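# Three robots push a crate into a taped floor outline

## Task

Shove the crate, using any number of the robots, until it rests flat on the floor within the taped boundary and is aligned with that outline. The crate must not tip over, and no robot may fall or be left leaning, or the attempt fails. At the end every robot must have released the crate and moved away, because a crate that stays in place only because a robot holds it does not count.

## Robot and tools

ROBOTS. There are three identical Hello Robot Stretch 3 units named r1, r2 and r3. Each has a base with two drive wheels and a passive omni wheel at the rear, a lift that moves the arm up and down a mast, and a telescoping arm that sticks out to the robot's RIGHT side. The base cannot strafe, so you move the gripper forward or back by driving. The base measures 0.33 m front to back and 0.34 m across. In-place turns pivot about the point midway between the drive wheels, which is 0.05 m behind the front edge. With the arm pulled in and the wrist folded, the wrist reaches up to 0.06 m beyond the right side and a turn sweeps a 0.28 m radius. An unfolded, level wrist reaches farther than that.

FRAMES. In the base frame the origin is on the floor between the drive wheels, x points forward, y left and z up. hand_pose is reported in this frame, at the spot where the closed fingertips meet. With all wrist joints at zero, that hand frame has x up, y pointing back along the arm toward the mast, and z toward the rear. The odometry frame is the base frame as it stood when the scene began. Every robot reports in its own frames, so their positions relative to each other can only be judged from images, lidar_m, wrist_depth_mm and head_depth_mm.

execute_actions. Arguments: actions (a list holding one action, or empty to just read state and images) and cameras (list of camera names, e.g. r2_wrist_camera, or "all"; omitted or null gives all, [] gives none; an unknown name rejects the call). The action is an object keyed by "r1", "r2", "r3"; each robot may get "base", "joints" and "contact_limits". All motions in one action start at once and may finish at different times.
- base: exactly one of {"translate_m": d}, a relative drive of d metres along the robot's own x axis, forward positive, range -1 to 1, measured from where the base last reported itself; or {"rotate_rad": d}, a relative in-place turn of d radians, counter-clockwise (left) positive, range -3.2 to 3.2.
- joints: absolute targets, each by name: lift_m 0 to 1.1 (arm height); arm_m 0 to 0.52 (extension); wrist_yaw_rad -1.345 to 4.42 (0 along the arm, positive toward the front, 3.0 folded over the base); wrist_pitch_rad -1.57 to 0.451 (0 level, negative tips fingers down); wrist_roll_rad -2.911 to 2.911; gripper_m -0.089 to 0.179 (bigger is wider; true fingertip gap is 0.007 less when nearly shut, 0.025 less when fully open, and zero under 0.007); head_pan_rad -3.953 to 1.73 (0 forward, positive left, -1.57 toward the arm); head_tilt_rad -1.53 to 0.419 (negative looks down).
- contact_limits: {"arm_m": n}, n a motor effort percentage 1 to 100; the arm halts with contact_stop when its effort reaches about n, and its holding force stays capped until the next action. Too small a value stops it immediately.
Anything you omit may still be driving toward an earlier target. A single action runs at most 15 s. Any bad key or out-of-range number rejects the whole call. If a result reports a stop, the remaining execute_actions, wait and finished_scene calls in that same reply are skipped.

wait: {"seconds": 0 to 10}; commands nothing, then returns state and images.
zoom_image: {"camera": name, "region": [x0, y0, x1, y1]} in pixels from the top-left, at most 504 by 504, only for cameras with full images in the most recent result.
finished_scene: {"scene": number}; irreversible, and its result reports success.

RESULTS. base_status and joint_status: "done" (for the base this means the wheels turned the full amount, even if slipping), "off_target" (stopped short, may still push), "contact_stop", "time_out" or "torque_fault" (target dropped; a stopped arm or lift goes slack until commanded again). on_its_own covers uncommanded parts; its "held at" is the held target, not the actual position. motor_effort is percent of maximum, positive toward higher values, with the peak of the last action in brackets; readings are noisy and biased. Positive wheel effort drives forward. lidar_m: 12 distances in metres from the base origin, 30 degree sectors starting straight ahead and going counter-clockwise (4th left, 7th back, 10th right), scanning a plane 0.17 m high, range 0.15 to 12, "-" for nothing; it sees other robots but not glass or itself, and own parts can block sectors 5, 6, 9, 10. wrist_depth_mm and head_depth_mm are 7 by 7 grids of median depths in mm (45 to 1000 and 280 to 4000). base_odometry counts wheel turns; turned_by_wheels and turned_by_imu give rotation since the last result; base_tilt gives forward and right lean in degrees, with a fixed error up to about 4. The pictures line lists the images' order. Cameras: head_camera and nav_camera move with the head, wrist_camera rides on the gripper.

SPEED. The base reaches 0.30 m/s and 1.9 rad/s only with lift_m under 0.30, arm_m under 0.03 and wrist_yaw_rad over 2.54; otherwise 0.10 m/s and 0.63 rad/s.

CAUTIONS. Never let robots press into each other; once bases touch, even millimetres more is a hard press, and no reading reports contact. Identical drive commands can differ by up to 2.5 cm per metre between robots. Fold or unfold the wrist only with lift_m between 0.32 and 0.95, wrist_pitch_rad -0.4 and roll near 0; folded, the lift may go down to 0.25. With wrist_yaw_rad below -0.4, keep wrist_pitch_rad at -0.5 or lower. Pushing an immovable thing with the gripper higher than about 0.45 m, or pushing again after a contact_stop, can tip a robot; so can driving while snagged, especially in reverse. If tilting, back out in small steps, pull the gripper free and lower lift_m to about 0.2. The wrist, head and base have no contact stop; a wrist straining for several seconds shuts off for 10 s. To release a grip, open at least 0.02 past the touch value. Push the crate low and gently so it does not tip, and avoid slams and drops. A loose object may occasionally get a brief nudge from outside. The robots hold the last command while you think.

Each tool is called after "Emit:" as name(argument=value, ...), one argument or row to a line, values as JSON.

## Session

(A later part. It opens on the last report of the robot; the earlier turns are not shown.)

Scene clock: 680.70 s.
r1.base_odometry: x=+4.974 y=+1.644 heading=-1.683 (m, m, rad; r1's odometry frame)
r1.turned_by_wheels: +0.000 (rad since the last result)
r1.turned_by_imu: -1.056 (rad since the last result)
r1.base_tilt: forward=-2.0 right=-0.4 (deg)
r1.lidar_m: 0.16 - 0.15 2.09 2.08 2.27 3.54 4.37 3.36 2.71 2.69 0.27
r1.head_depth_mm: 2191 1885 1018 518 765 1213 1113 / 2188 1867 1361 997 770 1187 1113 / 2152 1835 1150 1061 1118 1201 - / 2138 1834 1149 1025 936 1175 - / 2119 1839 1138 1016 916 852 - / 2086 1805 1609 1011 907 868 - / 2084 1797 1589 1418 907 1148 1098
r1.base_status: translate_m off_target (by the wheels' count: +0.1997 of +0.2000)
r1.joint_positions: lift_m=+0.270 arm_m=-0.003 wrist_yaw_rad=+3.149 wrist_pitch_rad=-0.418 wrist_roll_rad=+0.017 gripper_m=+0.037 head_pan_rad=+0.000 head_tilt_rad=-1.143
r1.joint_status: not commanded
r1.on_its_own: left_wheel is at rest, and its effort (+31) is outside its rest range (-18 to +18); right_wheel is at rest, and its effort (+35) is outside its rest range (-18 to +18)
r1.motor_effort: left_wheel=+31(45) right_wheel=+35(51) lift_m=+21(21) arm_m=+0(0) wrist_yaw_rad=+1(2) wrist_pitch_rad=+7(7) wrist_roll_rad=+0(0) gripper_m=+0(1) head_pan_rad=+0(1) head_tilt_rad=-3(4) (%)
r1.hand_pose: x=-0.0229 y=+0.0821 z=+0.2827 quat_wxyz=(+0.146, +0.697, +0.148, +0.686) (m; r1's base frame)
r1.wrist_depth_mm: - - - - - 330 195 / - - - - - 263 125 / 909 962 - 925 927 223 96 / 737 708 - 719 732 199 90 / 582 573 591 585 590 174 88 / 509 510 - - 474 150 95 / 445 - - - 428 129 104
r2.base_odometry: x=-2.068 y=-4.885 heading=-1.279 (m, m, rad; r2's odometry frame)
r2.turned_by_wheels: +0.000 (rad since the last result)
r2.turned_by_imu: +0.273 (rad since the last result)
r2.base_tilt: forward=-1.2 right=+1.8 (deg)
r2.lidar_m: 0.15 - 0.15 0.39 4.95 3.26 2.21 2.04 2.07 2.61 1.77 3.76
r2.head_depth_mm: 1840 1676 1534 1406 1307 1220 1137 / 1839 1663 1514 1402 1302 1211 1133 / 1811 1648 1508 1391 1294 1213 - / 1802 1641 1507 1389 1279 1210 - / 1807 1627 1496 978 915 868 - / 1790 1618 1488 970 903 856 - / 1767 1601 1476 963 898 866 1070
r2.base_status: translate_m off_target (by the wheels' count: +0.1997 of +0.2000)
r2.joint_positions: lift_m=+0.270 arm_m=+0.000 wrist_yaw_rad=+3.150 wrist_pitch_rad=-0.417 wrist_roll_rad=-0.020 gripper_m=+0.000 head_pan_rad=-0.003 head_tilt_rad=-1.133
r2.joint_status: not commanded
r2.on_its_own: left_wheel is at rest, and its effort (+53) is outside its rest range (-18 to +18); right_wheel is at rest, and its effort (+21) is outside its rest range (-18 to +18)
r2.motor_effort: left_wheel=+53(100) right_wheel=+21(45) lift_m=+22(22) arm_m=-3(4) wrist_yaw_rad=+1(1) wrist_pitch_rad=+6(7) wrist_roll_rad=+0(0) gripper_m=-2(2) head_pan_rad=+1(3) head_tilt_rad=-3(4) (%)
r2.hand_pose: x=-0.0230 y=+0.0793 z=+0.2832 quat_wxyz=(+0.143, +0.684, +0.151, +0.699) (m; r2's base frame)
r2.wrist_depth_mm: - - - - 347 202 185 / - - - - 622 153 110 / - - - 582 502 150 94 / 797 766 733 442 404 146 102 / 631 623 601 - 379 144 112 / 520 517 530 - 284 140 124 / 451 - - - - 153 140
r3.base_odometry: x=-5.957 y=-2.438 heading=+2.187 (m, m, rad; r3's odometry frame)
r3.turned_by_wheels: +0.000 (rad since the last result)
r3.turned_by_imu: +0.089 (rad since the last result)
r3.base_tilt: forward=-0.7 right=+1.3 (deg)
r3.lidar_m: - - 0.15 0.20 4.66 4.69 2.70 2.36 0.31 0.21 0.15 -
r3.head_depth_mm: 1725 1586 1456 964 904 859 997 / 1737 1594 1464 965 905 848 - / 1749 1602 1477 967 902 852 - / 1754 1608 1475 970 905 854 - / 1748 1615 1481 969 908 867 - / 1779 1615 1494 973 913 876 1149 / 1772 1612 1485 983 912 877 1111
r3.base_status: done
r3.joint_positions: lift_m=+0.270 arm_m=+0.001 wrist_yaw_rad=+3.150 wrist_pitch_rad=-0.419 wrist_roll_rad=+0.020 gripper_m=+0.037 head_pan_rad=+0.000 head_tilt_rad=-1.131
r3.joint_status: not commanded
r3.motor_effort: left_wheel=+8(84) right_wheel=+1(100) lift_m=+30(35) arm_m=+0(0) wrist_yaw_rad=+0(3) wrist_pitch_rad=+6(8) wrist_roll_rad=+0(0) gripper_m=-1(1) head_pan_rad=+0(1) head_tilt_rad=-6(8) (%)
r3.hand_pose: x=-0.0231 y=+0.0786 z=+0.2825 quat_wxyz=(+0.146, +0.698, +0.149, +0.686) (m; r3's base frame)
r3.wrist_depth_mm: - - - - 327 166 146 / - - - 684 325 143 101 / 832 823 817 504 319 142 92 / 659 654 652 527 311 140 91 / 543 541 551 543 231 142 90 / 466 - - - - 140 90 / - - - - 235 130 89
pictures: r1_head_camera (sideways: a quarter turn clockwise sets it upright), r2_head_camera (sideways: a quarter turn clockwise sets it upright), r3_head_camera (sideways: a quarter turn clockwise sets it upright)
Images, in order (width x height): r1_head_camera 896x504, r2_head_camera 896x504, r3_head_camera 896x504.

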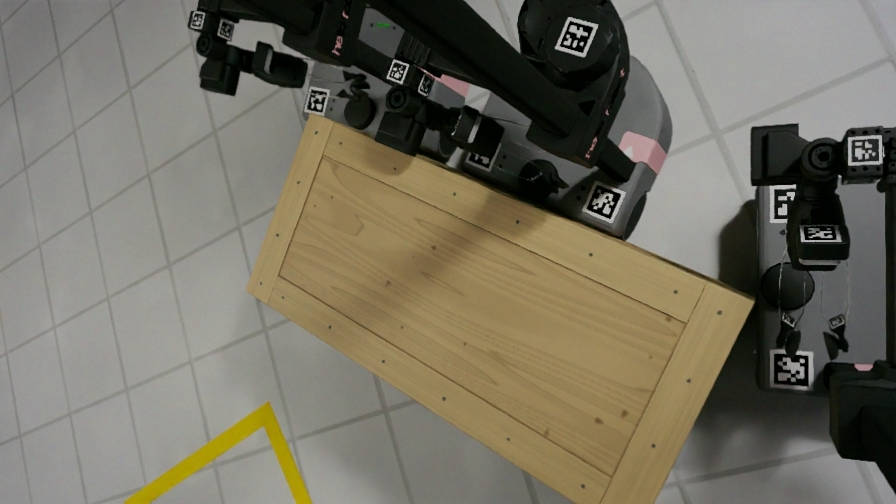

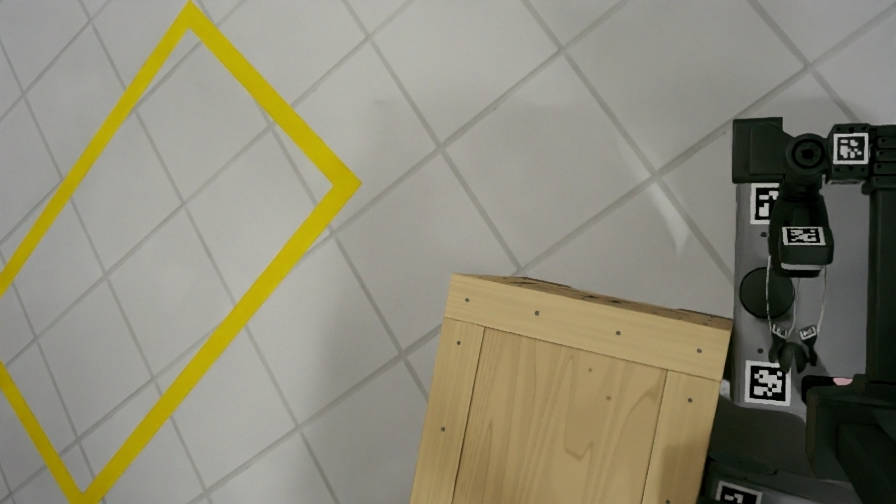

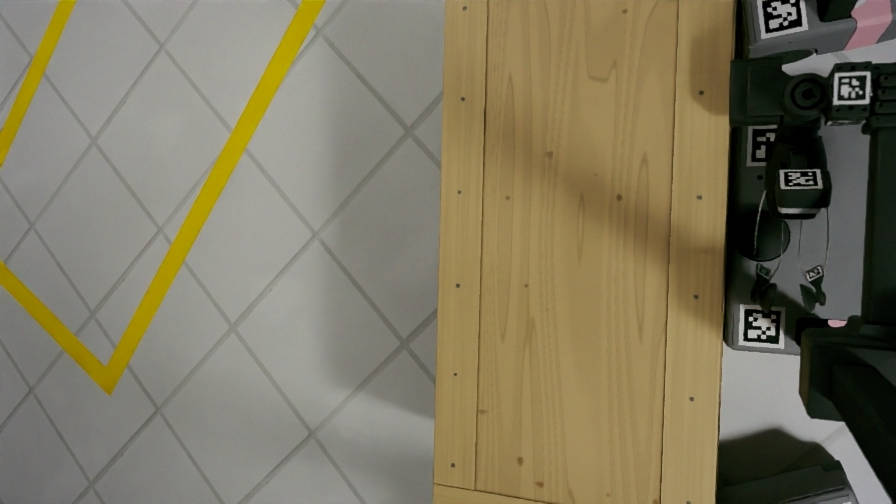

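Emit:
execute_actions(
  actions=[
    {"r1":{"base":{"translate_m":-0.25}},"r2":{"base":{"translate_m":-0.17}},"r3":{"base":{"translate_m":-0.22}}},
  ],
  cameras=[],
)

Emit:
execute_actions(
  actions=[
    {"r1":{"base":{"rotate_rad":-0.705}},"r3":{"base":{"rotate_rad":-0.165}}},
  ],
  cameras=[],
)

Emit:
execute_actions(
  actions=[
    {"r1":{"base":{"translate_m":0.34}},"r3":{"base":{"translate_m":0.185}}},
  ],
  cameras=["r3_nav_camera"],
)

Emit:
execute_actions(
  actions=[
    {"r1":{"base":{"rotate_rad":1.85}},"r3":{"base":{"rotate_rad":0.165}},"r2":{"base":{"rotate_rad":-0.18}}},
  ],
  cameras=["r1_head_camera","r2_head_camera","r3_head_camera"],
)

Scene clock: 703.90 s.
r1.base_odometry: x=+5.002 y=+1.892 heading=-1.683 (m, m, rad; r1's odometry frame)
r1.turned_by_wheels: +0.000 (rad since the last result)
r1.turned_by_imu: +0.001 (rad since the last result)
r1.base_tilt: forward=-2.0 right=-0.4 (deg)
r1.lidar_m: 0.30 0.34 2.46 2.00 1.99 2.17 3.37 4.14 3.47 2.80 0.57 0.56
r1.head_depth_mm: 2164 1815 1422 1106 1218 1208 1111 / 2160 1879 1633 1410 1278 1199 1101 / 2159 1840 1216 1440 1317 1202 - / 2127 1295 1142 1057 1283 1196 - / 2116 1784 1140 1016 1056 1195 - / 2081 1826 1146 1013 1248 1177 - / 2086 1810 1584 1020 1272 1174 1091
r1.base_status: done
r1.joint_positions: lift_m=+0.270 arm_m=-0.003 wrist_yaw_rad=+3.149 wrist_pitch_rad=-0.418 wrist_roll_rad=+0.017 gripper_m=+0.037 head_pan_rad=+0.000 head_tilt_rad=-1.143
r1.joint_status: not commanded
r1.motor_effort: left_wheel=+0(27) right_wheel=-1(28) lift_m=+21(21) arm_m=+0(0) wrist_yaw_rad=+1(1) wrist_pitch_rad=+7(7) wrist_roll_rad=+0(0) gripper_m=+0(0) head_pan_rad=+0(0) head_tilt_rad=-3(2) (%)
r1.hand_pose: x=-0.0229 y=+0.0821 z=+0.2827 quat_wxyz=(+0.146, +0.697, +0.148, +0.686) (m; r1's base frame)
r1.wrist_depth_mm: - - - - - - - / - - - - - - - / 907 902 - 908 900 940 919 / 705 730 - 727 731 721 703 / 587 595 585 577 599 589 544 / 503 523 - - 509 504 496 / 447 - - - 428 437 434
r2.base_odometry: x=-2.117 y=-4.722 heading=-1.279 (m, m, rad; r2's odometry frame)
r2.turned_by_wheels: +0.000 (rad since the last result)
r2.turned_by_imu: -0.001 (rad since the last result)
r2.base_tilt: forward=-1.2 right=+1.8 (deg)
r2.lidar_m: 0.22 0.23 0.35 0.44 4.85 3.01 2.05 1.90 1.92 2.45 1.85 3.83
r2.head_depth_mm: 1847 1664 1529 1409 1311 1218 1138 / 1839 1660 1522 1402 1297 1212 1134 / 1820 1658 1505 1393 1295 1218 - / 1801 1640 1490 1374 1284 1212 - / 1786 1623 1490 977 1024 1200 - / 1786 1626 1488 969 931 1198 - / 1768 1605 1045 966 1012 1180 1125
r2.base_status: done
r2.joint_positions: lift_m=+0.270 arm_m=+0.000 wrist_yaw_rad=+3.150 wrist_pitch_rad=-0.417 wrist_roll_rad=-0.020 gripper_m=+0.000 head_pan_rad=-0.003 head_tilt_rad=-1.133
r2.joint_status: not commanded
r2.motor_effort: left_wheel=+0(41) right_wheel=+0(15) lift_m=+22(22) arm_m=-3(3) wrist_yaw_rad=+0(0) wrist_pitch_rad=+6(6) wrist_roll_rad=+0(0) gripper_m=-3(2) head_pan_rad=+1(1) head_tilt_rad=-3(3) (%)
r2.hand_pose: x=-0.0230 y=+0.0793 z=+0.2832 quat_wxyz=(+0.143, +0.684, +0.151, +0.699) (m; r2's base frame)
r2.wrist_depth_mm: - - - 370 - 622 348 / - - - - - 613 349 / - - - 581 906 594 346 / 797 778 508 443 702 583 339 / 630 614 576 - 579 528 336 / 522 517 533 - 487 464 329 / 446 - - - - 413 324
r3.base_odometry: x=-5.830 y=-2.618 heading=+2.187 (m, m, rad; r3's odometry frame)
r3.turned_by_wheels: +0.000 (rad since the last result)
r3.turned_by_imu: -0.001 (rad since the last result)
r3.base_tilt: forward=-0.7 right=+1.2 (deg)
r3.lidar_m: 0.27 0.28 0.38 0.66 4.53 4.43 2.54 2.20 2.20 0.33 0.39 0.28
r3.head_depth_mm: 1737 1596 1036 965 1060 1193 1091 / 1734 1589 1042 969 1077 1202 - / 1744 1602 1049 974 1097 1202 - / 1752 1603 1048 976 1117 1197 - / 1750 1602 1046 980 1126 1207 - / 1774 1617 1055 980 1151 1205 1153 / 1781 1627 1059 978 1162 1195 1135
r3.base_status: done
r3.joint_positions: lift_m=+0.270 arm_m=+0.001 wrist_yaw_rad=+3.150 wrist_pitch_rad=-0.419 wrist_roll_rad=+0.020 gripper_m=+0.037 head_pan_rad=+0.000 head_tilt_rad=-1.131
r3.joint_status: not commanded
r3.motor_effort: left_wheel=+1(7) right_wheel=+1(9) lift_m=+30(30) arm_m=+0(0) wrist_yaw_rad=+0(0) wrist_pitch_rad=+7(6) wrist_roll_rad=+0(0) gripper_m=-1(0) head_pan_rad=+0(0) head_tilt_rad=-5(5) (%)
r3.hand_pose: x=-0.0231 y=+0.0786 z=+0.2825 quat_wxyz=(+0.146, +0.698, +0.149, +0.686) (m; r3's base frame)
r3.wrist_depth_mm: - - - - - - 373 / - - - 745 691 - 369 / 826 829 836 746 752 802 368 / 656 652 662 654 653 600 365 / 548 544 550 541 561 515 360 / 468 - - - - 466 358 / - - - - 402 405 357
pictures: none
No camera images: the call's "cameras" was empty. Leave "cameras" out to get every camera's image.

Scene clock: 705.67 s.
r1.base_odometry: x=+5.002 y=+1.892 heading=-2.388 (m, m, rad; r1's odometry frame)
r1.turned_by_wheels: -0.705 (rad since the last result)
r1.turned_by_imu: -0.707 (rad since the last result)
r1.base_tilt: forward=-2.0 right=-0.4 (deg)
r1.lidar_m: 0.55 0.30 0.30 0.51 2.08 1.98 2.05 2.73 4.14 4.08 2.89 2.78
r1.head_depth_mm: 2185 1878 1649 1484 1325 1217 1104 / 2160 1887 1640 1465 1321 1209 1105 / 2165 1843 1013 1417 1312 1203 - / 541 690 895 1251 1306 1203 - / 2067 1173 1339 1307 1299 1200 - / 1297 1527 1543 1435 1272 1179 - / 2064 1797 1336 1032 908 1143 1091
r1.base_status: done
r1.joint_positions: lift_m=+0.270 arm_m=-0.003 wrist_yaw_rad=+3.149 wrist_pitch_rad=-0.418 wrist_roll_rad=+0.017 gripper_m=+0.037 head_pan_rad=+0.000 head_tilt_rad=-1.143
r1.joint_status: not commanded
r1.motor_effort: left_wheel=+1(7) right_wheel=-3(7) lift_m=+21(21) arm_m=+0(0) wrist_yaw_rad=+0(2) wrist_pitch_rad=+7(7) wrist_roll_rad=+0(0) gripper_m=+1(1) head_pan_rad=+0(0) head_tilt_rad=-3(2) (%)
r1.hand_pose: x=-0.0229 y=+0.0821 z=+0.2827 quat_wxyz=(+0.146, +0.697, +0.148, +0.686) (m; r1's base frame)
r1.wrist_depth_mm: - - - - 484 344 268 / - - - - 508 359 281 / 910 903 - 908 535 366 303 / 709 721 - 711 604 378 342 / 593 586 582 583 591 395 408 / 492 517 - - 506 430 477 / 448 - - - 426 433 438
r2.base_odometry: x=-2.117 y=-4.722 heading=-1.279 (m, m, rad; r2's odometry frame)
r2.turned_by_wheels: +0.000 (rad since the last result)
r2.turned_by_imu: +0.000 (rad since the last result)
r2.base_tilt: forward=-1.1 right=+1.7 (deg)
r2.lidar_m: 0.22 0.23 0.35 0.44 4.86 3.01 2.05 1.91 1.93 2.45 1.85 3.84
r2.head_depth_mm: 1852 1679 1524 1411 1311 1215 1134 / 1826 1665 1519 1404 1298 1214 1133 / 1819 1643 1507 1389 1292 1214 - / 1797 1639 1494 1371 1293 1209 - / 1788 1620 1488 980 1023 1201 - / 1784 1618 1480 971 933 1195 - / 1759 1607 1044 964 1018 1182 1127
r2.base_status: not commanded
r2.joint_positions: lift_m=+0.270 arm_m=+0.000 wrist_yaw_rad=+3.150 wrist_pitch_rad=-0.417 wrist_roll_rad=-0.020 gripper_m=+0.000 head_pan_rad=-0.003 head_tilt_rad=-1.133
r2.joint_status: not commanded
r2.motor_effort: left_wheel=+0(0) right_wheel=+0(0) lift_m=+21(22) arm_m=-3(3) wrist_yaw_rad=+0(0) wrist_pitch_rad=+6(6) wrist_roll_rad=+0(0) gripper_m=-3(3) head_pan_rad=+1(1) head_tilt_rad=-3(3) (%)
r2.hand_pose: x=-0.0230 y=+0.0793 z=+0.2832 quat_wxyz=(+0.143, +0.684, +0.151, +0.699) (m; r2's base frame)
r2.wrist_depth_mm: - - - 373 - 630 349 / - - - 719 - 611 349 / - - - 580 864 586 344 / 791 759 629 453 683 582 341 / 632 612 590 - 567 530 335 / 522 518 533 - 487 464 327 / 446 - - - - 414 324
r3.base_odometry: x=-5.830 y=-2.618 heading=+2.022 (m, m, rad; r3's odometry frame)
r3.turned_by_wheels: -0.165 (rad since the last result)
r3.turned_by_imu: -0.162 (rad since the last result)
r3.base_tilt: forward=-0.7 right=+1.3 (deg)
r3.lidar_m: 0.27 0.27 0.34 0.66 4.03 4.51 2.85 2.24 2.20 0.33 0.44 0.30
r3.head_depth_mm: 1740 1586 1052 967 1237 1104 1107 / 1744 1586 1042 970 1227 1198 - / 1739 1595 1049 967 1177 1199 - / 1761 1610 1045 974 1101 1201 - / 1746 1616 1052 975 1039 1207 - / 1768 1622 1481 975 984 1204 1150 / 1776 1610 1491 983 939 1198 1136
r3.base_status: done
r3.joint_positions: lift_m=+0.270 arm_m=+0.001 wrist_yaw_rad=+3.150 wrist_pitch_rad=-0.419 wrist_roll_rad=+0.020 gripper_m=+0.037 head_pan_rad=+0.000 head_tilt_rad=-1.131
r3.joint_status: not commanded
r3.motor_effort: left_wheel=+2(9) right_wheel=-1(8) lift_m=+31(31) arm_m=+0(0) wrist_yaw_rad=+0(0) wrist_pitch_rad=+6(6) wrist_roll_rad=+0(1) gripper_m=+0(0) head_pan_rad=+0(0) head_tilt_rad=-5(6) (%)
r3.hand_pose: x=-0.0231 y=+0.0786 z=+0.2825 quat_wxyz=(+0.146, +0.698, +0.149, +0.686) (m; r3's base frame)
r3.wrist_depth_mm: - - - - - 438 312 / - - - 711 725 447 316 / 837 823 818 740 751 451 319 / 656 657 657 652 655 456 323 / 544 537 557 536 564 466 326 / 465 - - - - 445 329 / - - - - 402 407 331
pictures: none
No camera images: the call's "cameras" was empty. Leave "cameras" out to get every camera's image.

Scene clock: 708.60 s.
r1.base_odometry: x=+4.754 y=+1.659 heading=-2.388 (m, m, rad; r1's odometry frame)
r1.turned_by_wheels: +0.000 (rad since the last result)
r1.turned_by_imu: +0.001 (rad since the last result)
r1.base_tilt: forward=-1.9 right=-0.3 (deg)
r1.lidar_m: 0.69 0.24 0.28 0.24 0.24 2.29 2.36 3.14 4.29 3.64 2.60 2.48
r1.head_depth_mm: 2186 1881 1662 1470 1335 1208 1113 / 2187 1884 1650 1464 1322 1208 1106 / 2153 1856 1634 1458 1309 1209 - / 2128 1827 1618 1449 1299 1200 - / 2100 1821 1037 1358 798 1182 - / 686 1089 1186 910 736 1144 - / 2076 1800 1580 1172 610 960 787
r1.base_status: done
r1.joint_positions: lift_m=+0.270 arm_m=-0.003 wrist_yaw_rad=+3.149 wrist_pitch_rad=-0.418 wrist_roll_rad=+0.017 gripper_m=+0.037 head_pan_rad=+0.000 head_tilt_rad=-1.143
r1.joint_status: not commanded
r1.motor_effort: left_wheel=+3(8) right_wheel=-2(6) lift_m=+21(20) arm_m=-1(0) wrist_yaw_rad=+2(1) wrist_pitch_rad=+7(7) wrist_roll_rad=+0(0) gripper_m=+1(0) head_pan_rad=+1(0) head_tilt_rad=-3(3) (%)
r1.hand_pose: x=-0.0229 y=+0.0821 z=+0.2827 quat_wxyz=(+0.146, +0.697, +0.148, +0.686) (m; r1's base frame)
r1.wrist_depth_mm: - - 251 262 288 318 355 / - - - 286 319 361 382 / 904 932 - 317 355 401 243 / 719 713 - 351 394 440 260 / 593 584 548 376 442 372 287 / 504 520 - - 467 339 304 / 443 - - - 425 334 272
r2.base_odometry: x=-2.117 y=-4.722 heading=-1.279 (m, m, rad; r2's odometry frame)
r2.turned_by_wheels: +0.000 (rad since the last result)
r2.turned_by_imu: -0.001 (rad since the last result)
r2.base_tilt: forward=-1.3 right=+1.9 (deg)
r2.lidar_m: 0.22 0.23 0.35 0.57 4.86 3.00 2.05 1.90 1.93 2.44 1.85 3.87
r2.head_depth_mm: 1834 1671 1522 1404 1303 1211 1138 / 1839 1662 1521 1396 1297 1211 1134 / 1820 1640 1513 1393 1290 1216 - / 1799 1638 1500 1365 1284 1209 - / 1800 1621 1491 979 1023 1203 - / 1784 1615 1472 972 934 1194 - / 1756 1607 1043 967 926 1066 1123
r2.base_status: not commanded
r2.joint_positions: lift_m=+0.270 arm_m=+0.000 wrist_yaw_rad=+3.150 wrist_pitch_rad=-0.417 wrist_roll_rad=-0.020 gripper_m=+0.000 head_pan_rad=-0.003 head_tilt_rad=-1.133
r2.joint_status: not commanded
r2.motor_effort: left_wheel=+0(0) right_wheel=+0(0) lift_m=+22(22) arm_m=-2(3) wrist_yaw_rad=+0(1) wrist_pitch_rad=+7(7) wrist_roll_rad=+0(0) gripper_m=-2(2) head_pan_rad=+1(1) head_tilt_rad=-2(3) (%)
r2.hand_pose: x=-0.0230 y=+0.0793 z=+0.2832 quat_wxyz=(+0.143, +0.684, +0.151, +0.699) (m; r2's base frame)
r2.wrist_depth_mm: - - - - - 319 350 / - - - - 808 561 346 / - - - 647 562 516 347 / 790 770 745 462 431 449 342 / 633 613 604 - 416 413 335 / 519 519 532 - 450 447 328 / 446 - - - - 415 326
r3.base_odometry: x=-5.911 y=-2.451 heading=+2.022 (m, m, rad; r3's odometry frame)
r3.turned_by_wheels: +0.000 (rad since the last result)
r3.turned_by_imu: +0.001 (rad since the last result)
r3.base_tilt: forward=-0.7 right=+1.2 (deg)
r3.lidar_m: - - 0.15 0.22 3.88 4.69 2.99 2.35 0.35 0.42 0.16 0.15
r3.head_depth_mm: 1727 1590 1468 961 899 1160 1054 / 1741 1598 1468 965 902 1175 - / 1747 1595 1481 972 899 902 - / 1752 1618 1469 971 906 870 - / 1751 1604 1471 974 909 871 - / 1773 1604 1482 971 911 876 1149 / 1776 1611 1488 973 916 871 1000
r3.base_status: done
r3.joint_positions: lift_m=+0.270 arm_m=+0.001 wrist_yaw_rad=+3.150 wrist_pitch_rad=-0.419 wrist_roll_rad=+0.020 gripper_m=+0.037 head_pan_rad=+0.000 head_tilt_rad=-1.131
r3.joint_status: not commanded
r3.motor_effort: left_wheel=+2(11) right_wheel=-1(7) lift_m=+30(30) arm_m=+0(0) wrist_yaw_rad=+0(0) wrist_pitch_rad=+6(6) wrist_roll_rad=+0(0) gripper_m=+0(0) head_pan_rad=+0(1) head_tilt_rad=-6(6) (%)
r3.hand_pose: x=-0.0231 y=+0.0786 z=+0.2825 quat_wxyz=(+0.146, +0.698, +0.149, +0.686) (m; r3's base frame)
r3.wrist_depth_mm: - 412 - - 291 182 146 / - - - - 302 174 123 / 826 505 471 532 310 176 124 / 658 475 447 555 318 182 125 / 545 524 502 515 271 185 127 / 463 - - - - 189 130 / - - - - 292 180 132
pictures: r3_nav_camera (sideways: a quarter turn counterclockwise sets it upright)
Images, in order (width x height): r3_nav_camera 672x504.

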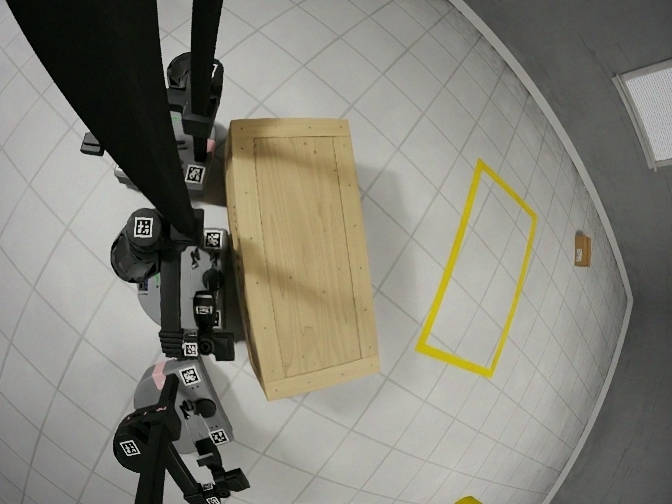

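Scene clock: 711.07 s.
r1.base_odometry: x=+4.754 y=+1.659 heading=-0.538 (m, m, rad; r1's odometry frame)
r1.turned_by_wheels: +1.850 (rad since the last result)
r1.turned_by_imu: +1.854 (rad since the last result)
r1.base_tilt: forward=-1.9 right=-0.5 (deg)
r1.lidar_m: 0.24 0.24 2.29 2.62 4.31 4.30 2.87 2.48 2.48 0.26 0.25 0.25
r1.head_depth_mm: 2200 1880 1659 1041 953 693 642 / 2173 1856 1639 1034 946 989 981 / 2154 1839 1633 1033 942 1185 - / 2134 1839 1613 1025 936 1198 - / 2122 1804 1607 1396 961 1195 - / 2108 1827 1601 1425 1294 1181 - / 2091 1803 1593 1423 1287 1182 1088
r1.base_status: done
r1.joint_positions: lift_m=+0.270 arm_m=-0.003 wrist_yaw_rad=+3.149 wrist_pitch_rad=-0.418 wrist_roll_rad=+0.017 gripper_m=+0.037 head_pan_rad=+0.000 head_tilt_rad=-1.143
r1.joint_status: not commanded
r1.motor_effort: left_wheel=-1(5) right_wheel=+3(12) lift_m=+21(20) arm_m=+0(1) wrist_yaw_rad=+1(1) wrist_pitch_rad=+7(7) wrist_roll_rad=+0(0) gripper_m=+1(1) head_pan_rad=+0(0) head_tilt_rad=-3(4) (%)
r1.hand_pose: x=-0.0229 y=+0.0821 z=+0.2827 quat_wxyz=(+0.146, +0.697, +0.148, +0.686) (m; r1's base frame)
r1.wrist_depth_mm: - - - - - - - / - - - - - - - / 945 913 - 940 917 933 926 / 706 709 - 716 718 733 719 / 594 586 581 582 610 591 595 / 499 514 - - 528 500 499 / 451 - - - 421 433 432
r2.base_odometry: x=-2.117 y=-4.722 heading=-1.459 (m, m, rad; r2's odometry frame)
r2.turned_by_wheels: -0.180 (rad since the last result)
r2.turned_by_imu: -0.183 (rad since the last result)
r2.base_tilt: forward=-1.2 right=+1.8 (deg)
r2.lidar_m: 0.35 0.22 0.29 0.42 4.85 4.02 2.25 1.91 1.91 2.17 1.85 1.88
r2.head_depth_mm: 1848 1664 1514 1408 1304 1222 1137 / 1835 1663 1519 1397 1299 1213 1128 / 1822 1646 1512 1387 1289 1221 - / 1806 1642 1502 1390 1286 1207 - / 1795 1626 1486 1345 1253 1207 - / 1785 1619 1481 972 922 1197 - / 1761 1609 1478 968 917 1070 1075
r2.base_status: done
r2.joint_positions: lift_m=+0.270 arm_m=+0.000 wrist_yaw_rad=+3.150 wrist_pitch_rad=-0.417 wrist_roll_rad=-0.020 gripper_m=+0.000 head_pan_rad=-0.003 head_tilt_rad=-1.133
r2.joint_status: not commanded
r2.motor_effort: left_wheel=+2(12) right_wheel=-2(7) lift_m=+22(22) arm_m=-3(3) wrist_yaw_rad=+0(0) wrist_pitch_rad=+6(6) wrist_roll_rad=+0(0) gripper_m=-2(2) head_pan_rad=+1(1) head_tilt_rad=-3(3) (%)
r2.hand_pose: x=-0.0230 y=+0.0793 z=+0.2832 quat_wxyz=(+0.143, +0.684, +0.151, +0.699) (m; r2's base frame)
r2.wrist_depth_mm: - - - - 342 384 273 / - - - 853 663 418 277 / - - - 588 594 425 280 / 787 761 751 440 428 408 282 / 632 612 599 - 419 410 285 / 519 515 530 - 467 438 288 / 449 - - - - 401 289
r3.base_odometry: x=-5.911 y=-2.451 heading=+2.187 (m, m, rad; r3's odometry frame)
r3.turned_by_wheels: +0.165 (rad since the last result)
r3.turned_by_imu: +0.162 (rad since the last result)
r3.base_tilt: forward=-0.7 right=+1.2 (deg)
r3.lidar_m: - - 0.15 0.35 0.38 4.65 2.65 2.31 0.33 0.35 0.15 -
r3.head_depth_mm: 1736 1595 1459 965 897 971 1015 / 1739 1594 1466 966 902 865 - / 1741 1591 1477 969 908 869 - / 1765 1605 1475 968 911 872 - / 1755 1630 1480 970 906 874 - / 1768 1608 1491 976 912 1168 1150 / 1768 1632 1490 977 916 1172 1144
r3.base_status: done
r3.joint_positions: lift_m=+0.270 arm_m=+0.001 wrist_yaw_rad=+3.150 wrist_pitch_rad=-0.419 wrist_roll_rad=+0.020 gripper_m=+0.037 head_pan_rad=+0.000 head_tilt_rad=-1.131
r3.joint_status: not commanded
r3.motor_effort: left_wheel=-1(7) right_wheel=+4(11) lift_m=+30(30) arm_m=+0(0) wrist_yaw_rad=+0(0) wrist_pitch_rad=+6(6) wrist_roll_rad=+0(0) gripper_m=-1(1) head_pan_rad=+0(0) head_tilt_rad=-6(6) (%)
r3.hand_pose: x=-0.0231 y=+0.0786 z=+0.2825 quat_wxyz=(+0.146, +0.698, +0.149, +0.686) (m; r3's base frame)
r3.wrist_depth_mm: - - - - - 219 157 / - - - - - 216 140 / 832 511 502 815 473 217 139 / 616 399 396 654 458 214 138 / 523 388 374 541 346 213 139 / 463 - - - - 211 138 / - - - - 351 196 138
pictures: r1_head_camera (sideways: a quarter turn clockwise sets it upright), r2_head_camera (sideways: a quarter turn clockwise sets it upright), r3_head_camera (sideways: a quarter turn clockwise sets it upright)
Images, in order (width x height): r1_head_camera 896x504, r2_head_camera 896x504, r3_head_camera 896x504.

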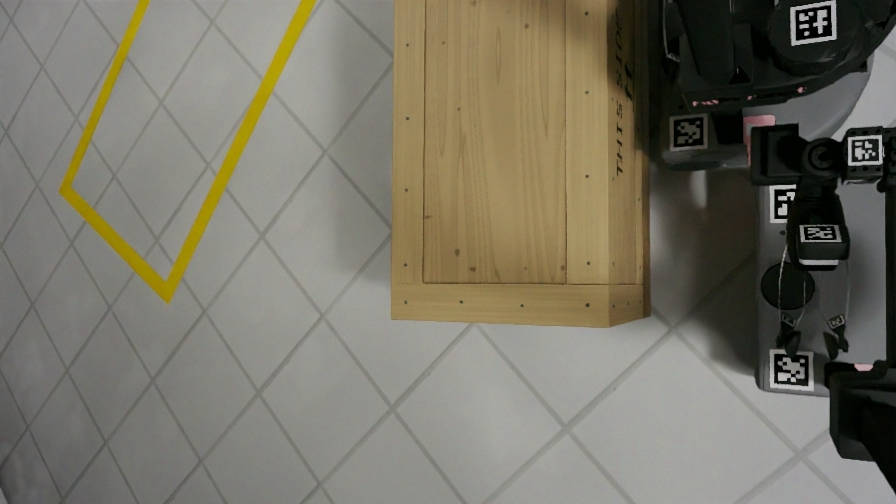

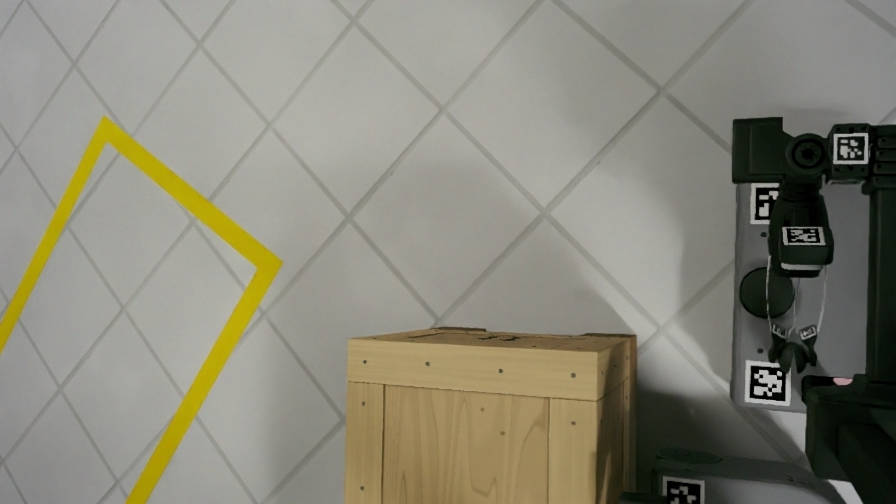

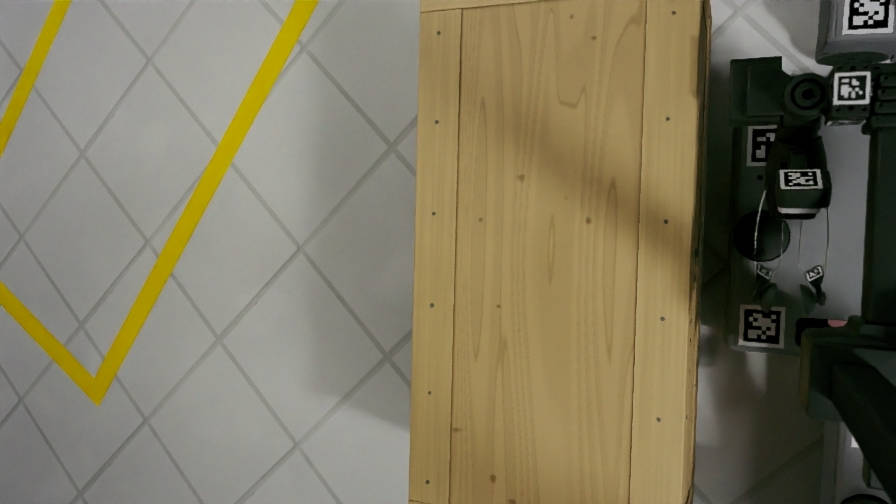

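Emit:
execute_actions(
  actions=[
    {"r1":{"base":{"translate_m":-0.35}},"r3":{"base":{"translate_m":-0.15}},"r2":{"base":{"translate_m":-0.15}}},
  ],
  cameras=[],
)

Emit:
execute_actions(
  actions=[
    {"r3":{"base":{"rotate_rad":-0.17}}},
  ],
  cameras=[],
)

Emit:
execute_actions(
  actions=[
    {"r3":{"base":{"translate_m":0.15}},"r1":{"base":{"translate_m":0.1}}},
  ],
  cameras=[],
)

Emit:
execute_actions(
  actions=[
    {"r3":{"base":{"rotate_rad":0.17}},"r1":{"base":{"translate_m":0.25}},"r2":{"base":{"translate_m":0.15}}},
  ],
  cameras=["r1_head_camera","r3_head_camera"],
)

Scene clock: 718.87 s.
r1.base_odometry: x=+4.453 y=+1.839 heading=-0.538 (m, m, rad; r1's odometry frame)
r1.turned_by_wheels: +0.000 (rad since the last result)
r1.turned_by_imu: +0.001 (rad since the last result)
r1.base_tilt: forward=-2.0 right=-0.3 (deg)
r1.lidar_m: 0.59 2.53 2.52 2.89 4.05 4.06 2.61 2.24 2.24 0.70 0.38 0.36
r1.head_depth_mm: 2205 1888 1166 1090 782 772 1105 / 2177 1868 1160 1242 796 1088 1107 / 2159 1863 1157 1234 1294 1192 - / 2134 1834 1147 1225 1310 1202 - / 2124 1824 1562 1390 1303 1192 - / 2112 1811 1603 1425 1285 1178 - / 2075 1788 1576 1423 1281 1176 1094
r1.base_status: done
r1.joint_positions: lift_m=+0.270 arm_m=-0.003 wrist_yaw_rad=+3.149 wrist_pitch_rad=-0.418 wrist_roll_rad=+0.017 gripper_m=+0.037 head_pan_rad=+0.000 head_tilt_rad=-1.143
r1.joint_status: not commanded
r1.motor_effort: left_wheel=-1(8) right_wheel=+3(8) lift_m=+21(21) arm_m=-1(1) wrist_yaw_rad=+1(1) wrist_pitch_rad=+7(7) wrist_roll_rad=+0(0) gripper_m=+0(1) head_pan_rad=+0(0) head_tilt_rad=-3(4) (%)
r1.hand_pose: x=-0.0229 y=+0.0821 z=+0.2827 quat_wxyz=(+0.146, +0.697, +0.148, +0.686) (m; r1's base frame)
r1.wrist_depth_mm: - - - - - - - / - - - - - - - / 927 904 - 907 886 908 934 / 723 714 - 728 728 722 749 / 586 587 592 587 613 593 596 / 502 503 - - 514 497 500 / 444 - - - 433 430 439
r2.base_odometry: x=-2.134 y=-4.573 heading=-1.458 (m, m, rad; r2's odometry frame)
r2.turned_by_wheels: +0.000 (rad since the last result)
r2.turned_by_imu: -0.001 (rad since the last result)
r2.base_tilt: forward=-1.3 right=+1.8 (deg)
r2.lidar_m: 0.37 0.37 0.42 0.42 0.82 3.79 2.13 1.80 1.80 2.05 1.96 1.96
r2.head_depth_mm: 1842 1676 1527 1408 1301 1219 1134 / 1829 1661 1526 1396 1299 1212 1135 / 1808 1648 1507 1393 1292 1215 - / 1806 1637 1498 1387 1292 1210 - / 1795 1620 1436 1356 1265 1206 - / 1790 1611 1055 979 1242 1196 - / 1773 1609 1046 976 1240 1057 1057
r2.base_status: done
r2.joint_positions: lift_m=+0.270 arm_m=+0.000 wrist_yaw_rad=+3.150 wrist_pitch_rad=-0.417 wrist_roll_rad=-0.020 gripper_m=+0.000 head_pan_rad=-0.003 head_tilt_rad=-1.133
r2.joint_status: not commanded
r2.motor_effort: left_wheel=+2(12) right_wheel=-1(6) lift_m=+22(22) arm_m=-3(3) wrist_yaw_rad=+0(0) wrist_pitch_rad=+6(6) wrist_roll_rad=+0(0) gripper_m=-2(3) head_pan_rad=+1(1) head_tilt_rad=-3(3) (%)
r2.hand_pose: x=-0.0230 y=+0.0793 z=+0.2832 quat_wxyz=(+0.143, +0.684, +0.151, +0.699) (m; r2's base frame)
r2.wrist_depth_mm: - - - - 342 629 450 / - - - - - 686 453 / - 963 763 580 573 692 458 / 798 776 753 440 433 652 463 / 633 609 601 - 415 542 468 / 520 517 536 - 461 470 448 / 443 - - - - 411 406
r3.base_odometry: x=-5.824 y=-2.573 heading=+2.187 (m, m, rad; r3's odometry frame)
r3.turned_by_wheels: +0.000 (rad since the last result)
r3.turned_by_imu: -0.001 (rad since the last result)
r3.base_tilt: forward=-0.7 right=+1.2 (deg)
r3.lidar_m: 0.24 0.25 0.34 2.94 0.49 4.48 2.55 2.20 0.33 0.42 0.34 0.25
r3.head_depth_mm: 1733 1595 1467 963 931 1187 1007 / 1746 1597 1467 971 928 1193 - / 1751 1604 1456 970 932 1206 - / 1746 1609 1473 976 950 1205 - / 1766 1610 1483 973 966 1211 - / 1763 1615 1483 974 998 1197 1152 / 1775 1620 1053 981 1011 1204 1136
r3.base_status: done
r3.joint_positions: lift_m=+0.270 arm_m=+0.001 wrist_yaw_rad=+3.150 wrist_pitch_rad=-0.419 wrist_roll_rad=+0.020 gripper_m=+0.037 head_pan_rad=+0.000 head_tilt_rad=-1.131
r3.joint_status: not commanded
r3.motor_effort: left_wheel=-1(9) right_wheel=+4(9) lift_m=+30(30) arm_m=+0(0) wrist_yaw_rad=+1(0) wrist_pitch_rad=+7(6) wrist_roll_rad=+0(0) gripper_m=+0(1) head_pan_rad=+0(0) head_tilt_rad=-7(6) (%)
r3.hand_pose: x=-0.0231 y=+0.0786 z=+0.2825 quat_wxyz=(+0.146, +0.698, +0.149, +0.686) (m; r3's base frame)
r3.wrist_depth_mm: 466 - - - - - 331 / - - - - - - 332 / 504 500 671 826 816 501 330 / 398 458 640 661 653 502 326 / 400 460 561 541 563 491 325 / 456 - - - - 448 320 / - - - - 400 404 316
pictures: none
No camera images: the call's "cameras" was empty. Leave "cameras" out to get every camera's image.

Scene clock: 720.23 s.
r1.base_odometry: x=+4.453 y=+1.839 heading=-0.538 (m, m, rad; r1's odometry frame)
r1.turned_by_wheels: +0.000 (rad since the last result)
r1.turned_by_imu: +0.000 (rad since the last result)
r1.base_tilt: forward=-1.9 right=-0.4 (deg)
r1.lidar_m: 0.59 2.53 2.54 2.89 4.06 4.06 2.60 2.24 2.24 0.69 0.50 0.37
r1.head_depth_mm: 2203 1894 1169 662 812 1063 1113 / 2163 1871 1154 1168 788 1089 1100 / 2127 1869 1153 1240 1285 1181 - / 2147 1829 1143 1238 1304 1204 - / 2108 1821 1553 1391 1293 1195 - / 2093 1824 1606 1430 1289 1185 - / 2076 1807 1582 1419 1284 1178 1091
r1.base_status: not commanded
r1.joint_positions: lift_m=+0.270 arm_m=-0.003 wrist_yaw_rad=+3.149 wrist_pitch_rad=-0.418 wrist_roll_rad=+0.017 gripper_m=+0.037 head_pan_rad=+0.000 head_tilt_rad=-1.143
r1.joint_status: not commanded
r1.motor_effort: left_wheel=-1(1) right_wheel=+3(3) lift_m=+21(21) arm_m=+0(0) wrist_yaw_rad=+1(1) wrist_pitch_rad=+7(7) wrist_roll_rad=+0(0) gripper_m=-1(0) head_pan_rad=+1(0) head_tilt_rad=-3(3) (%)
r1.hand_pose: x=-0.0229 y=+0.0821 z=+0.2827 quat_wxyz=(+0.146, +0.697, +0.148, +0.686) (m; r1's base frame)
r1.wrist_depth_mm: - - - - - - - / - - - - - - - / 914 926 - 924 928 923 895 / 711 728 - 715 716 705 737 / 580 589 575 589 603 607 585 / 483 512 - - 512 506 497 / 443 - - - 425 439 429
r2.base_odometry: x=-2.134 y=-4.573 heading=-1.458 (m, m, rad; r2's odometry frame)
r2.turned_by_wheels: +0.000 (rad since the last result)
r2.turned_by_imu: +0.000 (rad since the last result)
r2.base_tilt: forward=-1.1 right=+1.8 (deg)
r2.lidar_m: 0.37 0.37 0.42 0.42 0.83 3.80 2.13 1.81 1.80 2.05 1.95 1.95
r2.head_depth_mm: 1841 1670 1529 1408 1301 1219 1135 / 1823 1658 1514 1394 1300 1214 1129 / 1819 1646 1512 1388 1286 1221 - / 1796 1642 1502 1384 1286 1214 - / 1804 1624 1446 1347 1265 1205 - / 1781 1618 1046 983 1245 1199 - / 1773 1606 1046 979 1239 1119 1104
r2.base_status: not commanded
r2.joint_positions: lift_m=+0.270 arm_m=+0.000 wrist_yaw_rad=+3.150 wrist_pitch_rad=-0.417 wrist_roll_rad=-0.020 gripper_m=+0.000 head_pan_rad=-0.003 head_tilt_rad=-1.133
r2.joint_status: not commanded
r2.motor_effort: left_wheel=+2(2) right_wheel=-1(1) lift_m=+22(22) arm_m=-3(3) wrist_yaw_rad=+0(0) wrist_pitch_rad=+6(6) wrist_roll_rad=+0(0) gripper_m=-2(2) head_pan_rad=+1(1) head_tilt_rad=-3(3) (%)
r2.hand_pose: x=-0.0230 y=+0.0793 z=+0.2832 quat_wxyz=(+0.143, +0.684, +0.151, +0.699) (m; r2's base frame)
r2.wrist_depth_mm: - - - - 338 681 448 / - - - - - 683 452 / - 975 759 583 571 698 462 / 787 769 758 442 431 651 461 / 631 617 600 - 412 565 464 / 521 514 532 - 454 476 447 / 448 - - - - 413 406
r3.base_odometry: x=-5.824 y=-2.573 heading=+2.017 (m, m, rad; r3's odometry frame)
r3.turned_by_wheels: -0.170 (rad since the last result)
r3.turned_by_imu: -0.167 (rad since the last result)
r3.base_tilt: forward=-0.7 right=+1.3 (deg)
r3.lidar_m: 0.24 0.24 0.29 2.73 4.01 0.49 2.85 2.24 0.33 0.42 0.42 0.27
r3.head_depth_mm: 1735 1586 1445 960 1225 1183 989 / 1740 1591 1039 969 1093 1200 - / 1739 1606 1044 969 1021 1203 - / 1754 1600 1484 972 942 1204 - / 1756 1606 1474 974 938 1204 - / 1774 1616 1493 978 931 1201 1152 / 1766 1622 1487 982 929 1201 1130
r3.base_status: done
r3.joint_positions: lift_m=+0.270 arm_m=+0.001 wrist_yaw_rad=+3.150 wrist_pitch_rad=-0.419 wrist_roll_rad=+0.020 gripper_m=+0.037 head_pan_rad=+0.000 head_tilt_rad=-1.131
r3.joint_status: not commanded
r3.motor_effort: left_wheel=+2(8) right_wheel=-2(8) lift_m=+31(31) arm_m=+0(0) wrist_yaw_rad=-1(0) wrist_pitch_rad=+6(7) wrist_roll_rad=+0(0) gripper_m=-1(0) head_pan_rad=-1(0) head_tilt_rad=-4(5) (%)
r3.hand_pose: x=-0.0231 y=+0.0786 z=+0.2825 quat_wxyz=(+0.146, +0.698, +0.149, +0.686) (m; r3's base frame)
r3.wrist_depth_mm: - - - - - 385 275 / - - - - - 395 280 / 504 581 834 823 818 399 284 / 416 571 661 656 629 409 285 / 372 524 552 539 544 410 291 / 382 - - - - 421 293 / - - - - 398 395 296
pictures: none
No camera images: the call's "cameras" was empty. Leave "cameras" out to get every camera's image.

Scene clock: 722.37 s.
r1.base_odometry: x=+4.539 y=+1.787 heading=-0.538 (m, m, rad; r1's odometry frame)
r1.turned_by_wheels: +0.000 (rad since the last result)
r1.turned_by_imu: +0.001 (rad since the last result)
r1.base_tilt: forward=-2.0 right=-0.4 (deg)
r1.lidar_m: 0.49 2.46 2.46 2.81 4.12 4.13 2.68 2.31 2.31 0.68 0.54 0.42
r1.head_depth_mm: 2192 1894 1169 755 791 1159 1111 / 2180 1877 1157 1054 829 1160 1107 / 2163 1838 1152 1073 1303 1197 - / 2147 1841 1147 1057 1313 1195 - / 2100 1817 1557 1387 1311 1190 - / 2081 1806 1588 1425 1291 1181 - / 2102 1789 1591 1412 1280 1172 1095
r1.base_status: done
r1.joint_positions: lift_m=+0.270 arm_m=-0.003 wrist_yaw_rad=+3.149 wrist_pitch_rad=-0.418 wrist_roll_rad=+0.017 gripper_m=+0.037 head_pan_rad=+0.000 head_tilt_rad=-1.143
r1.joint_status: not commanded
r1.motor_effort: left_wheel=-2(4) right_wheel=+3(11) lift_m=+21(21) arm_m=+0(1) wrist_yaw_rad=+0(0) wrist_pitch_rad=+7(7) wrist_roll_rad=+0(0) gripper_m=+1(0) head_pan_rad=+1(0) head_tilt_rad=-3(4) (%)
r1.hand_pose: x=-0.0229 y=+0.0821 z=+0.2827 quat_wxyz=(+0.146, +0.697, +0.148, +0.686) (m; r1's base frame)
r1.wrist_depth_mm: - - - - - - - / - - - - - - - / 935 951 - 919 930 923 947 / 715 718 - 729 721 704 722 / 589 580 583 591 606 594 592 / 500 509 - - 510 503 511 / 446 - - - 419 436 437
r2.base_odometry: x=-2.134 y=-4.573 heading=-1.458 (m, m, rad; r2's odometry frame)
r2.turned_by_wheels: +0.000 (rad since the last result)
r2.turned_by_imu: +0.000 (rad since the last result)
r2.base_tilt: forward=-1.2 right=+1.6 (deg)
r2.lidar_m: 0.37 0.37 0.45 0.80 4.75 3.80 2.12 1.80 1.80 2.05 1.96 1.96
r2.head_depth_mm: 1849 1664 1523 1410 1307 1212 1140 / 1826 1660 1518 1397 1298 1208 1135 / 1819 1641 1513 1395 1287 1217 - / 1810 1633 1507 1385 1283 1211 - / 1792 1623 1440 1347 1265 1204 - / 1775 1618 1053 983 1247 1195 - / 1761 1611 1046 978 1083 1110 1124
r2.base_status: not commanded
r2.joint_positions: lift_m=+0.270 arm_m=+0.000 wrist_yaw_rad=+3.150 wrist_pitch_rad=-0.417 wrist_roll_rad=-0.020 gripper_m=+0.000 head_pan_rad=-0.003 head_tilt_rad=-1.133
r2.joint_status: not commanded
r2.motor_effort: left_wheel=+3(2) right_wheel=-2(1) lift_m=+22(22) arm_m=-2(3) wrist_yaw_rad=+1(0) wrist_pitch_rad=+7(6) wrist_roll_rad=+0(0) gripper_m=-1(1) head_pan_rad=+2(2) head_tilt_rad=-2(3) (%)
r2.hand_pose: x=-0.0230 y=+0.0793 z=+0.2832 quat_wxyz=(+0.143, +0.684, +0.151, +0.699) (m; r2's base frame)
r2.wrist_depth_mm: - - - - - 510 306 / - - - - - 603 438 / - - 790 905 558 550 460 / 801 770 755 667 433 419 434 / 628 612 603 - 422 395 405 / 517 520 535 - 454 446 439 / 447 - - - - 414 406
r3.base_odometry: x=-5.889 y=-2.438 heading=+2.017 (m, m, rad; r3's odometry frame)
r3.turned_by_wheels: +0.000 (rad since the last result)
r3.turned_by_imu: +0.001 (rad since the last result)
r3.base_tilt: forward=-0.7 right=+1.3 (deg)
r3.lidar_m: - - 0.15 0.22 3.86 0.54 2.98 2.32 0.41 2.44 0.16 0.15
r3.head_depth_mm: 1731 1606 1473 982 900 1174 1115 / 1743 1601 1470 966 906 1182 - / 1752 1587 1476 971 904 986 - / 1764 1609 1473 970 907 868 - / 1749 1613 1474 975 910 875 - / 1781 1605 1481 973 911 875 1152 / 1770 1620 1488 979 911 871 1134
r3.base_status: done
r3.joint_positions: lift_m=+0.270 arm_m=+0.001 wrist_yaw_rad=+3.150 wrist_pitch_rad=-0.419 wrist_roll_rad=+0.020 gripper_m=+0.037 head_pan_rad=+0.000 head_tilt_rad=-1.131
r3.joint_status: not commanded
r3.motor_effort: left_wheel=+2(10) right_wheel=-2(7) lift_m=+30(30) arm_m=+0(0) wrist_yaw_rad=+0(0) wrist_pitch_rad=+7(6) wrist_roll_rad=+0(0) gripper_m=+0(1) head_pan_rad=+0(0) head_tilt_rad=-6(6) (%)
r3.hand_pose: x=-0.0231 y=+0.0786 z=+0.2825 quat_wxyz=(+0.146, +0.698, +0.149, +0.686) (m; r3's base frame)
r3.wrist_depth_mm: - - - - 292 185 146 / - - - - 305 176 125 / 500 781 823 794 312 179 126 / 443 632 651 625 322 184 128 / 430 545 551 541 275 187 129 / 426 - - - - 191 133 / - - - - 297 184 134
pictures: none
No camera images: the call's "cameras" was empty. Leave "cameras" out to get every camera's image.

Scene clock: 724.93 s.
r1.base_odometry: x=+4.754 y=+1.659 heading=-0.538 (m, m, rad; r1's odometry frame)
r1.turned_by_wheels: +0.000 (rad since the last result)
r1.turned_by_imu: +0.001 (rad since the last result)
r1.base_tilt: forward=-1.9 right=-0.3 (deg)
r1.lidar_m: 0.24 0.24 2.28 2.62 4.32 4.29 2.89 2.48 2.48 0.27 0.27 0.25
r1.head_depth_mm: 2199 1868 1655 1042 954 692 661 / 2174 1883 1649 1032 947 1051 999 / 2147 1852 1631 1034 945 1195 - / 2117 1845 1620 1023 936 1199 - / 2125 1825 1616 1395 957 1189 - / 2100 1811 1595 1430 1295 1178 - / 2084 1799 1582 1423 1287 1172 1092
r1.base_status: done
r1.joint_positions: lift_m=+0.270 arm_m=-0.003 wrist_yaw_rad=+3.149 wrist_pitch_rad=-0.418 wrist_roll_rad=+0.017 gripper_m=+0.037 head_pan_rad=+0.000 head_tilt_rad=-1.143
r1.joint_status: not commanded
r1.motor_effort: left_wheel=-1(6) right_wheel=+3(9) lift_m=+21(21) arm_m=-1(0) wrist_yaw_rad=+0(1) wrist_pitch_rad=+7(7) wrist_roll_rad=+0(0) gripper_m=+0(1) head_pan_rad=+0(0) head_tilt_rad=-3(3) (%)
r1.hand_pose: x=-0.0229 y=+0.0821 z=+0.2827 quat_wxyz=(+0.146, +0.697, +0.148, +0.686) (m; r1's base frame)
r1.wrist_depth_mm: - - - - - - - / - - - - - - - / 950 919 - 910 944 932 962 / 711 727 - 728 721 732 716 / 587 587 583 577 602 590 584 / 499 520 - - 519 499 508 / 449 - - - 434 426 434
r2.base_odometry: x=-2.117 y=-4.722 heading=-1.458 (m, m, rad; r2's odometry frame)
r2.turned_by_wheels: +0.000 (rad since the last result)
r2.turned_by_imu: +0.000 (rad since the last result)
r2.base_tilt: forward=-1.2 right=+1.9 (deg)
r2.lidar_m: 0.35 0.22 0.29 0.40 4.85 4.03 2.24 1.91 1.90 2.17 1.85 1.88
r2.head_depth_mm: 1845 1672 1540 1407 1306 1217 1136 / 1832 1657 1519 1399 1300 1216 1132 / 1826 1646 1514 1393 1288 1216 - / 1799 1647 1499 1386 1287 1209 - / 1787 1630 1494 1353 1250 1205 - / 1769 1614 1478 974 920 1191 - / 1756 1616 1476 966 914 1031 987
r2.base_status: done
r2.joint_positions: lift_m=+0.270 arm_m=+0.000 wrist_yaw_rad=+3.150 wrist_pitch_rad=-0.417 wrist_roll_rad=-0.020 gripper_m=+0.000 head_pan_rad=-0.003 head_tilt_rad=-1.133
r2.joint_status: not commanded
r2.motor_effort: left_wheel=+2(14) right_wheel=-2(3) lift_m=+22(22) arm_m=-3(2) wrist_yaw_rad=+0(0) wrist_pitch_rad=+6(6) wrist_roll_rad=+0(0) gripper_m=-2(2) head_pan_rad=+1(2) head_tilt_rad=-3(3) (%)
r2.hand_pose: x=-0.0230 y=+0.0793 z=+0.2832 quat_wxyz=(+0.143, +0.684, +0.151, +0.699) (m; r2's base frame)
r2.wrist_depth_mm: - - - - 326 360 274 / - - - 852 596 419 277 / - - - 584 599 427 281 / 798 769 749 439 433 411 282 / 627 614 598 - 385 399 285 / 522 517 533 - 431 436 287 / 449 - - - - 404 289
r3.base_odometry: x=-5.889 y=-2.438 heading=+2.187 (m, m, rad; r3's odometry frame)
r3.turned_by_wheels: +0.170 (rad since the last result)
r3.turned_by_imu: +0.167 (rad since the last result)
r3.base_tilt: forward=-0.8 right=+1.2 (deg)
r3.lidar_m: - - 0.15 0.36 0.40 4.61 2.62 2.29 0.31 0.40 0.15 -
r3.head_depth_mm: 1734 1591 1455 965 898 978 979 / 1748 1605 1476 969 900 867 - / 1730 1607 1481 968 904 866 - / 1758 1596 1476 970 906 870 - / 1757 1600 1481 976 909 872 - / 1754 1611 1487 976 912 1167 1151 / 1779 1616 1491 982 919 1167 1139
r3.base_status: done
r3.joint_positions: lift_m=+0.270 arm_m=+0.001 wrist_yaw_rad=+3.150 wrist_pitch_rad=-0.419 wrist_roll_rad=+0.020 gripper_m=+0.037 head_pan_rad=+0.000 head_tilt_rad=-1.131
r3.joint_status: not commanded
r3.motor_effort: left_wheel=-1(7) right_wheel=+4(12) lift_m=+29(30) arm_m=+0(0) wrist_yaw_rad=+0(0) wrist_pitch_rad=+6(6) wrist_roll_rad=+0(0) gripper_m=-1(1) head_pan_rad=+0(0) head_tilt_rad=-6(7) (%)
r3.hand_pose: x=-0.0231 y=+0.0786 z=+0.2825 quat_wxyz=(+0.146, +0.698, +0.149, +0.686) (m; r3's base frame)
r3.wrist_depth_mm: - - - - - 223 160 / - - - - 491 221 143 / 826 509 502 833 483 221 142 / 625 398 401 651 467 220 140 / 539 427 407 540 354 217 142 / 466 - - - - 216 141 / - - - - 356 199 140
pictures: r1_head_camera (sideways: a quarter turn clockwise sets it upright), r3_head_camera (sideways: a quarter turn clockwise sets it upright)
Images, in order (width x height): r1_head_camera 896x504, r3_head_camera 896x504.

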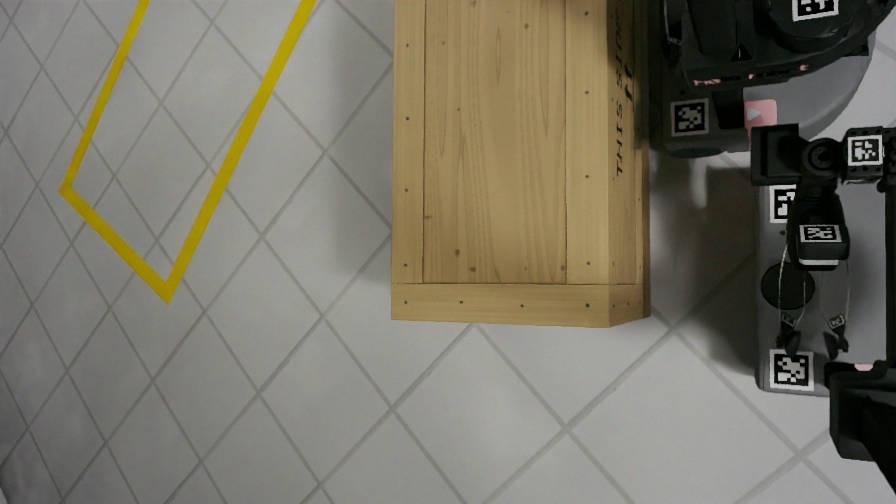

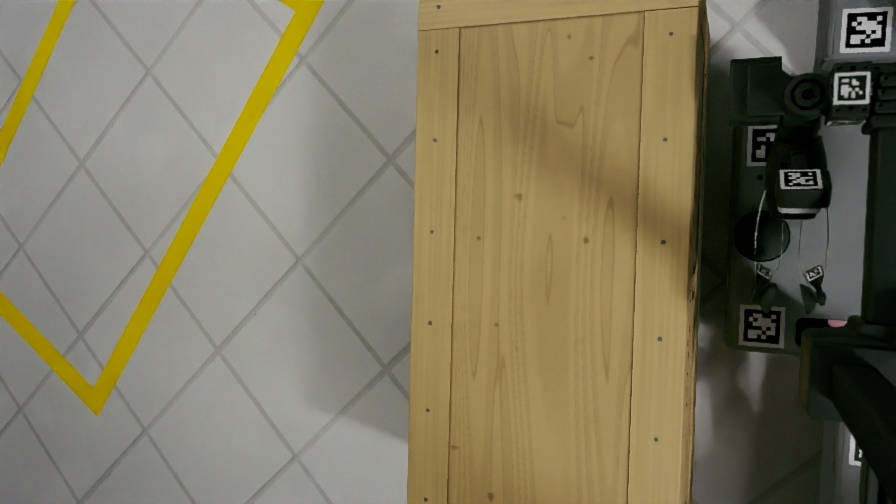

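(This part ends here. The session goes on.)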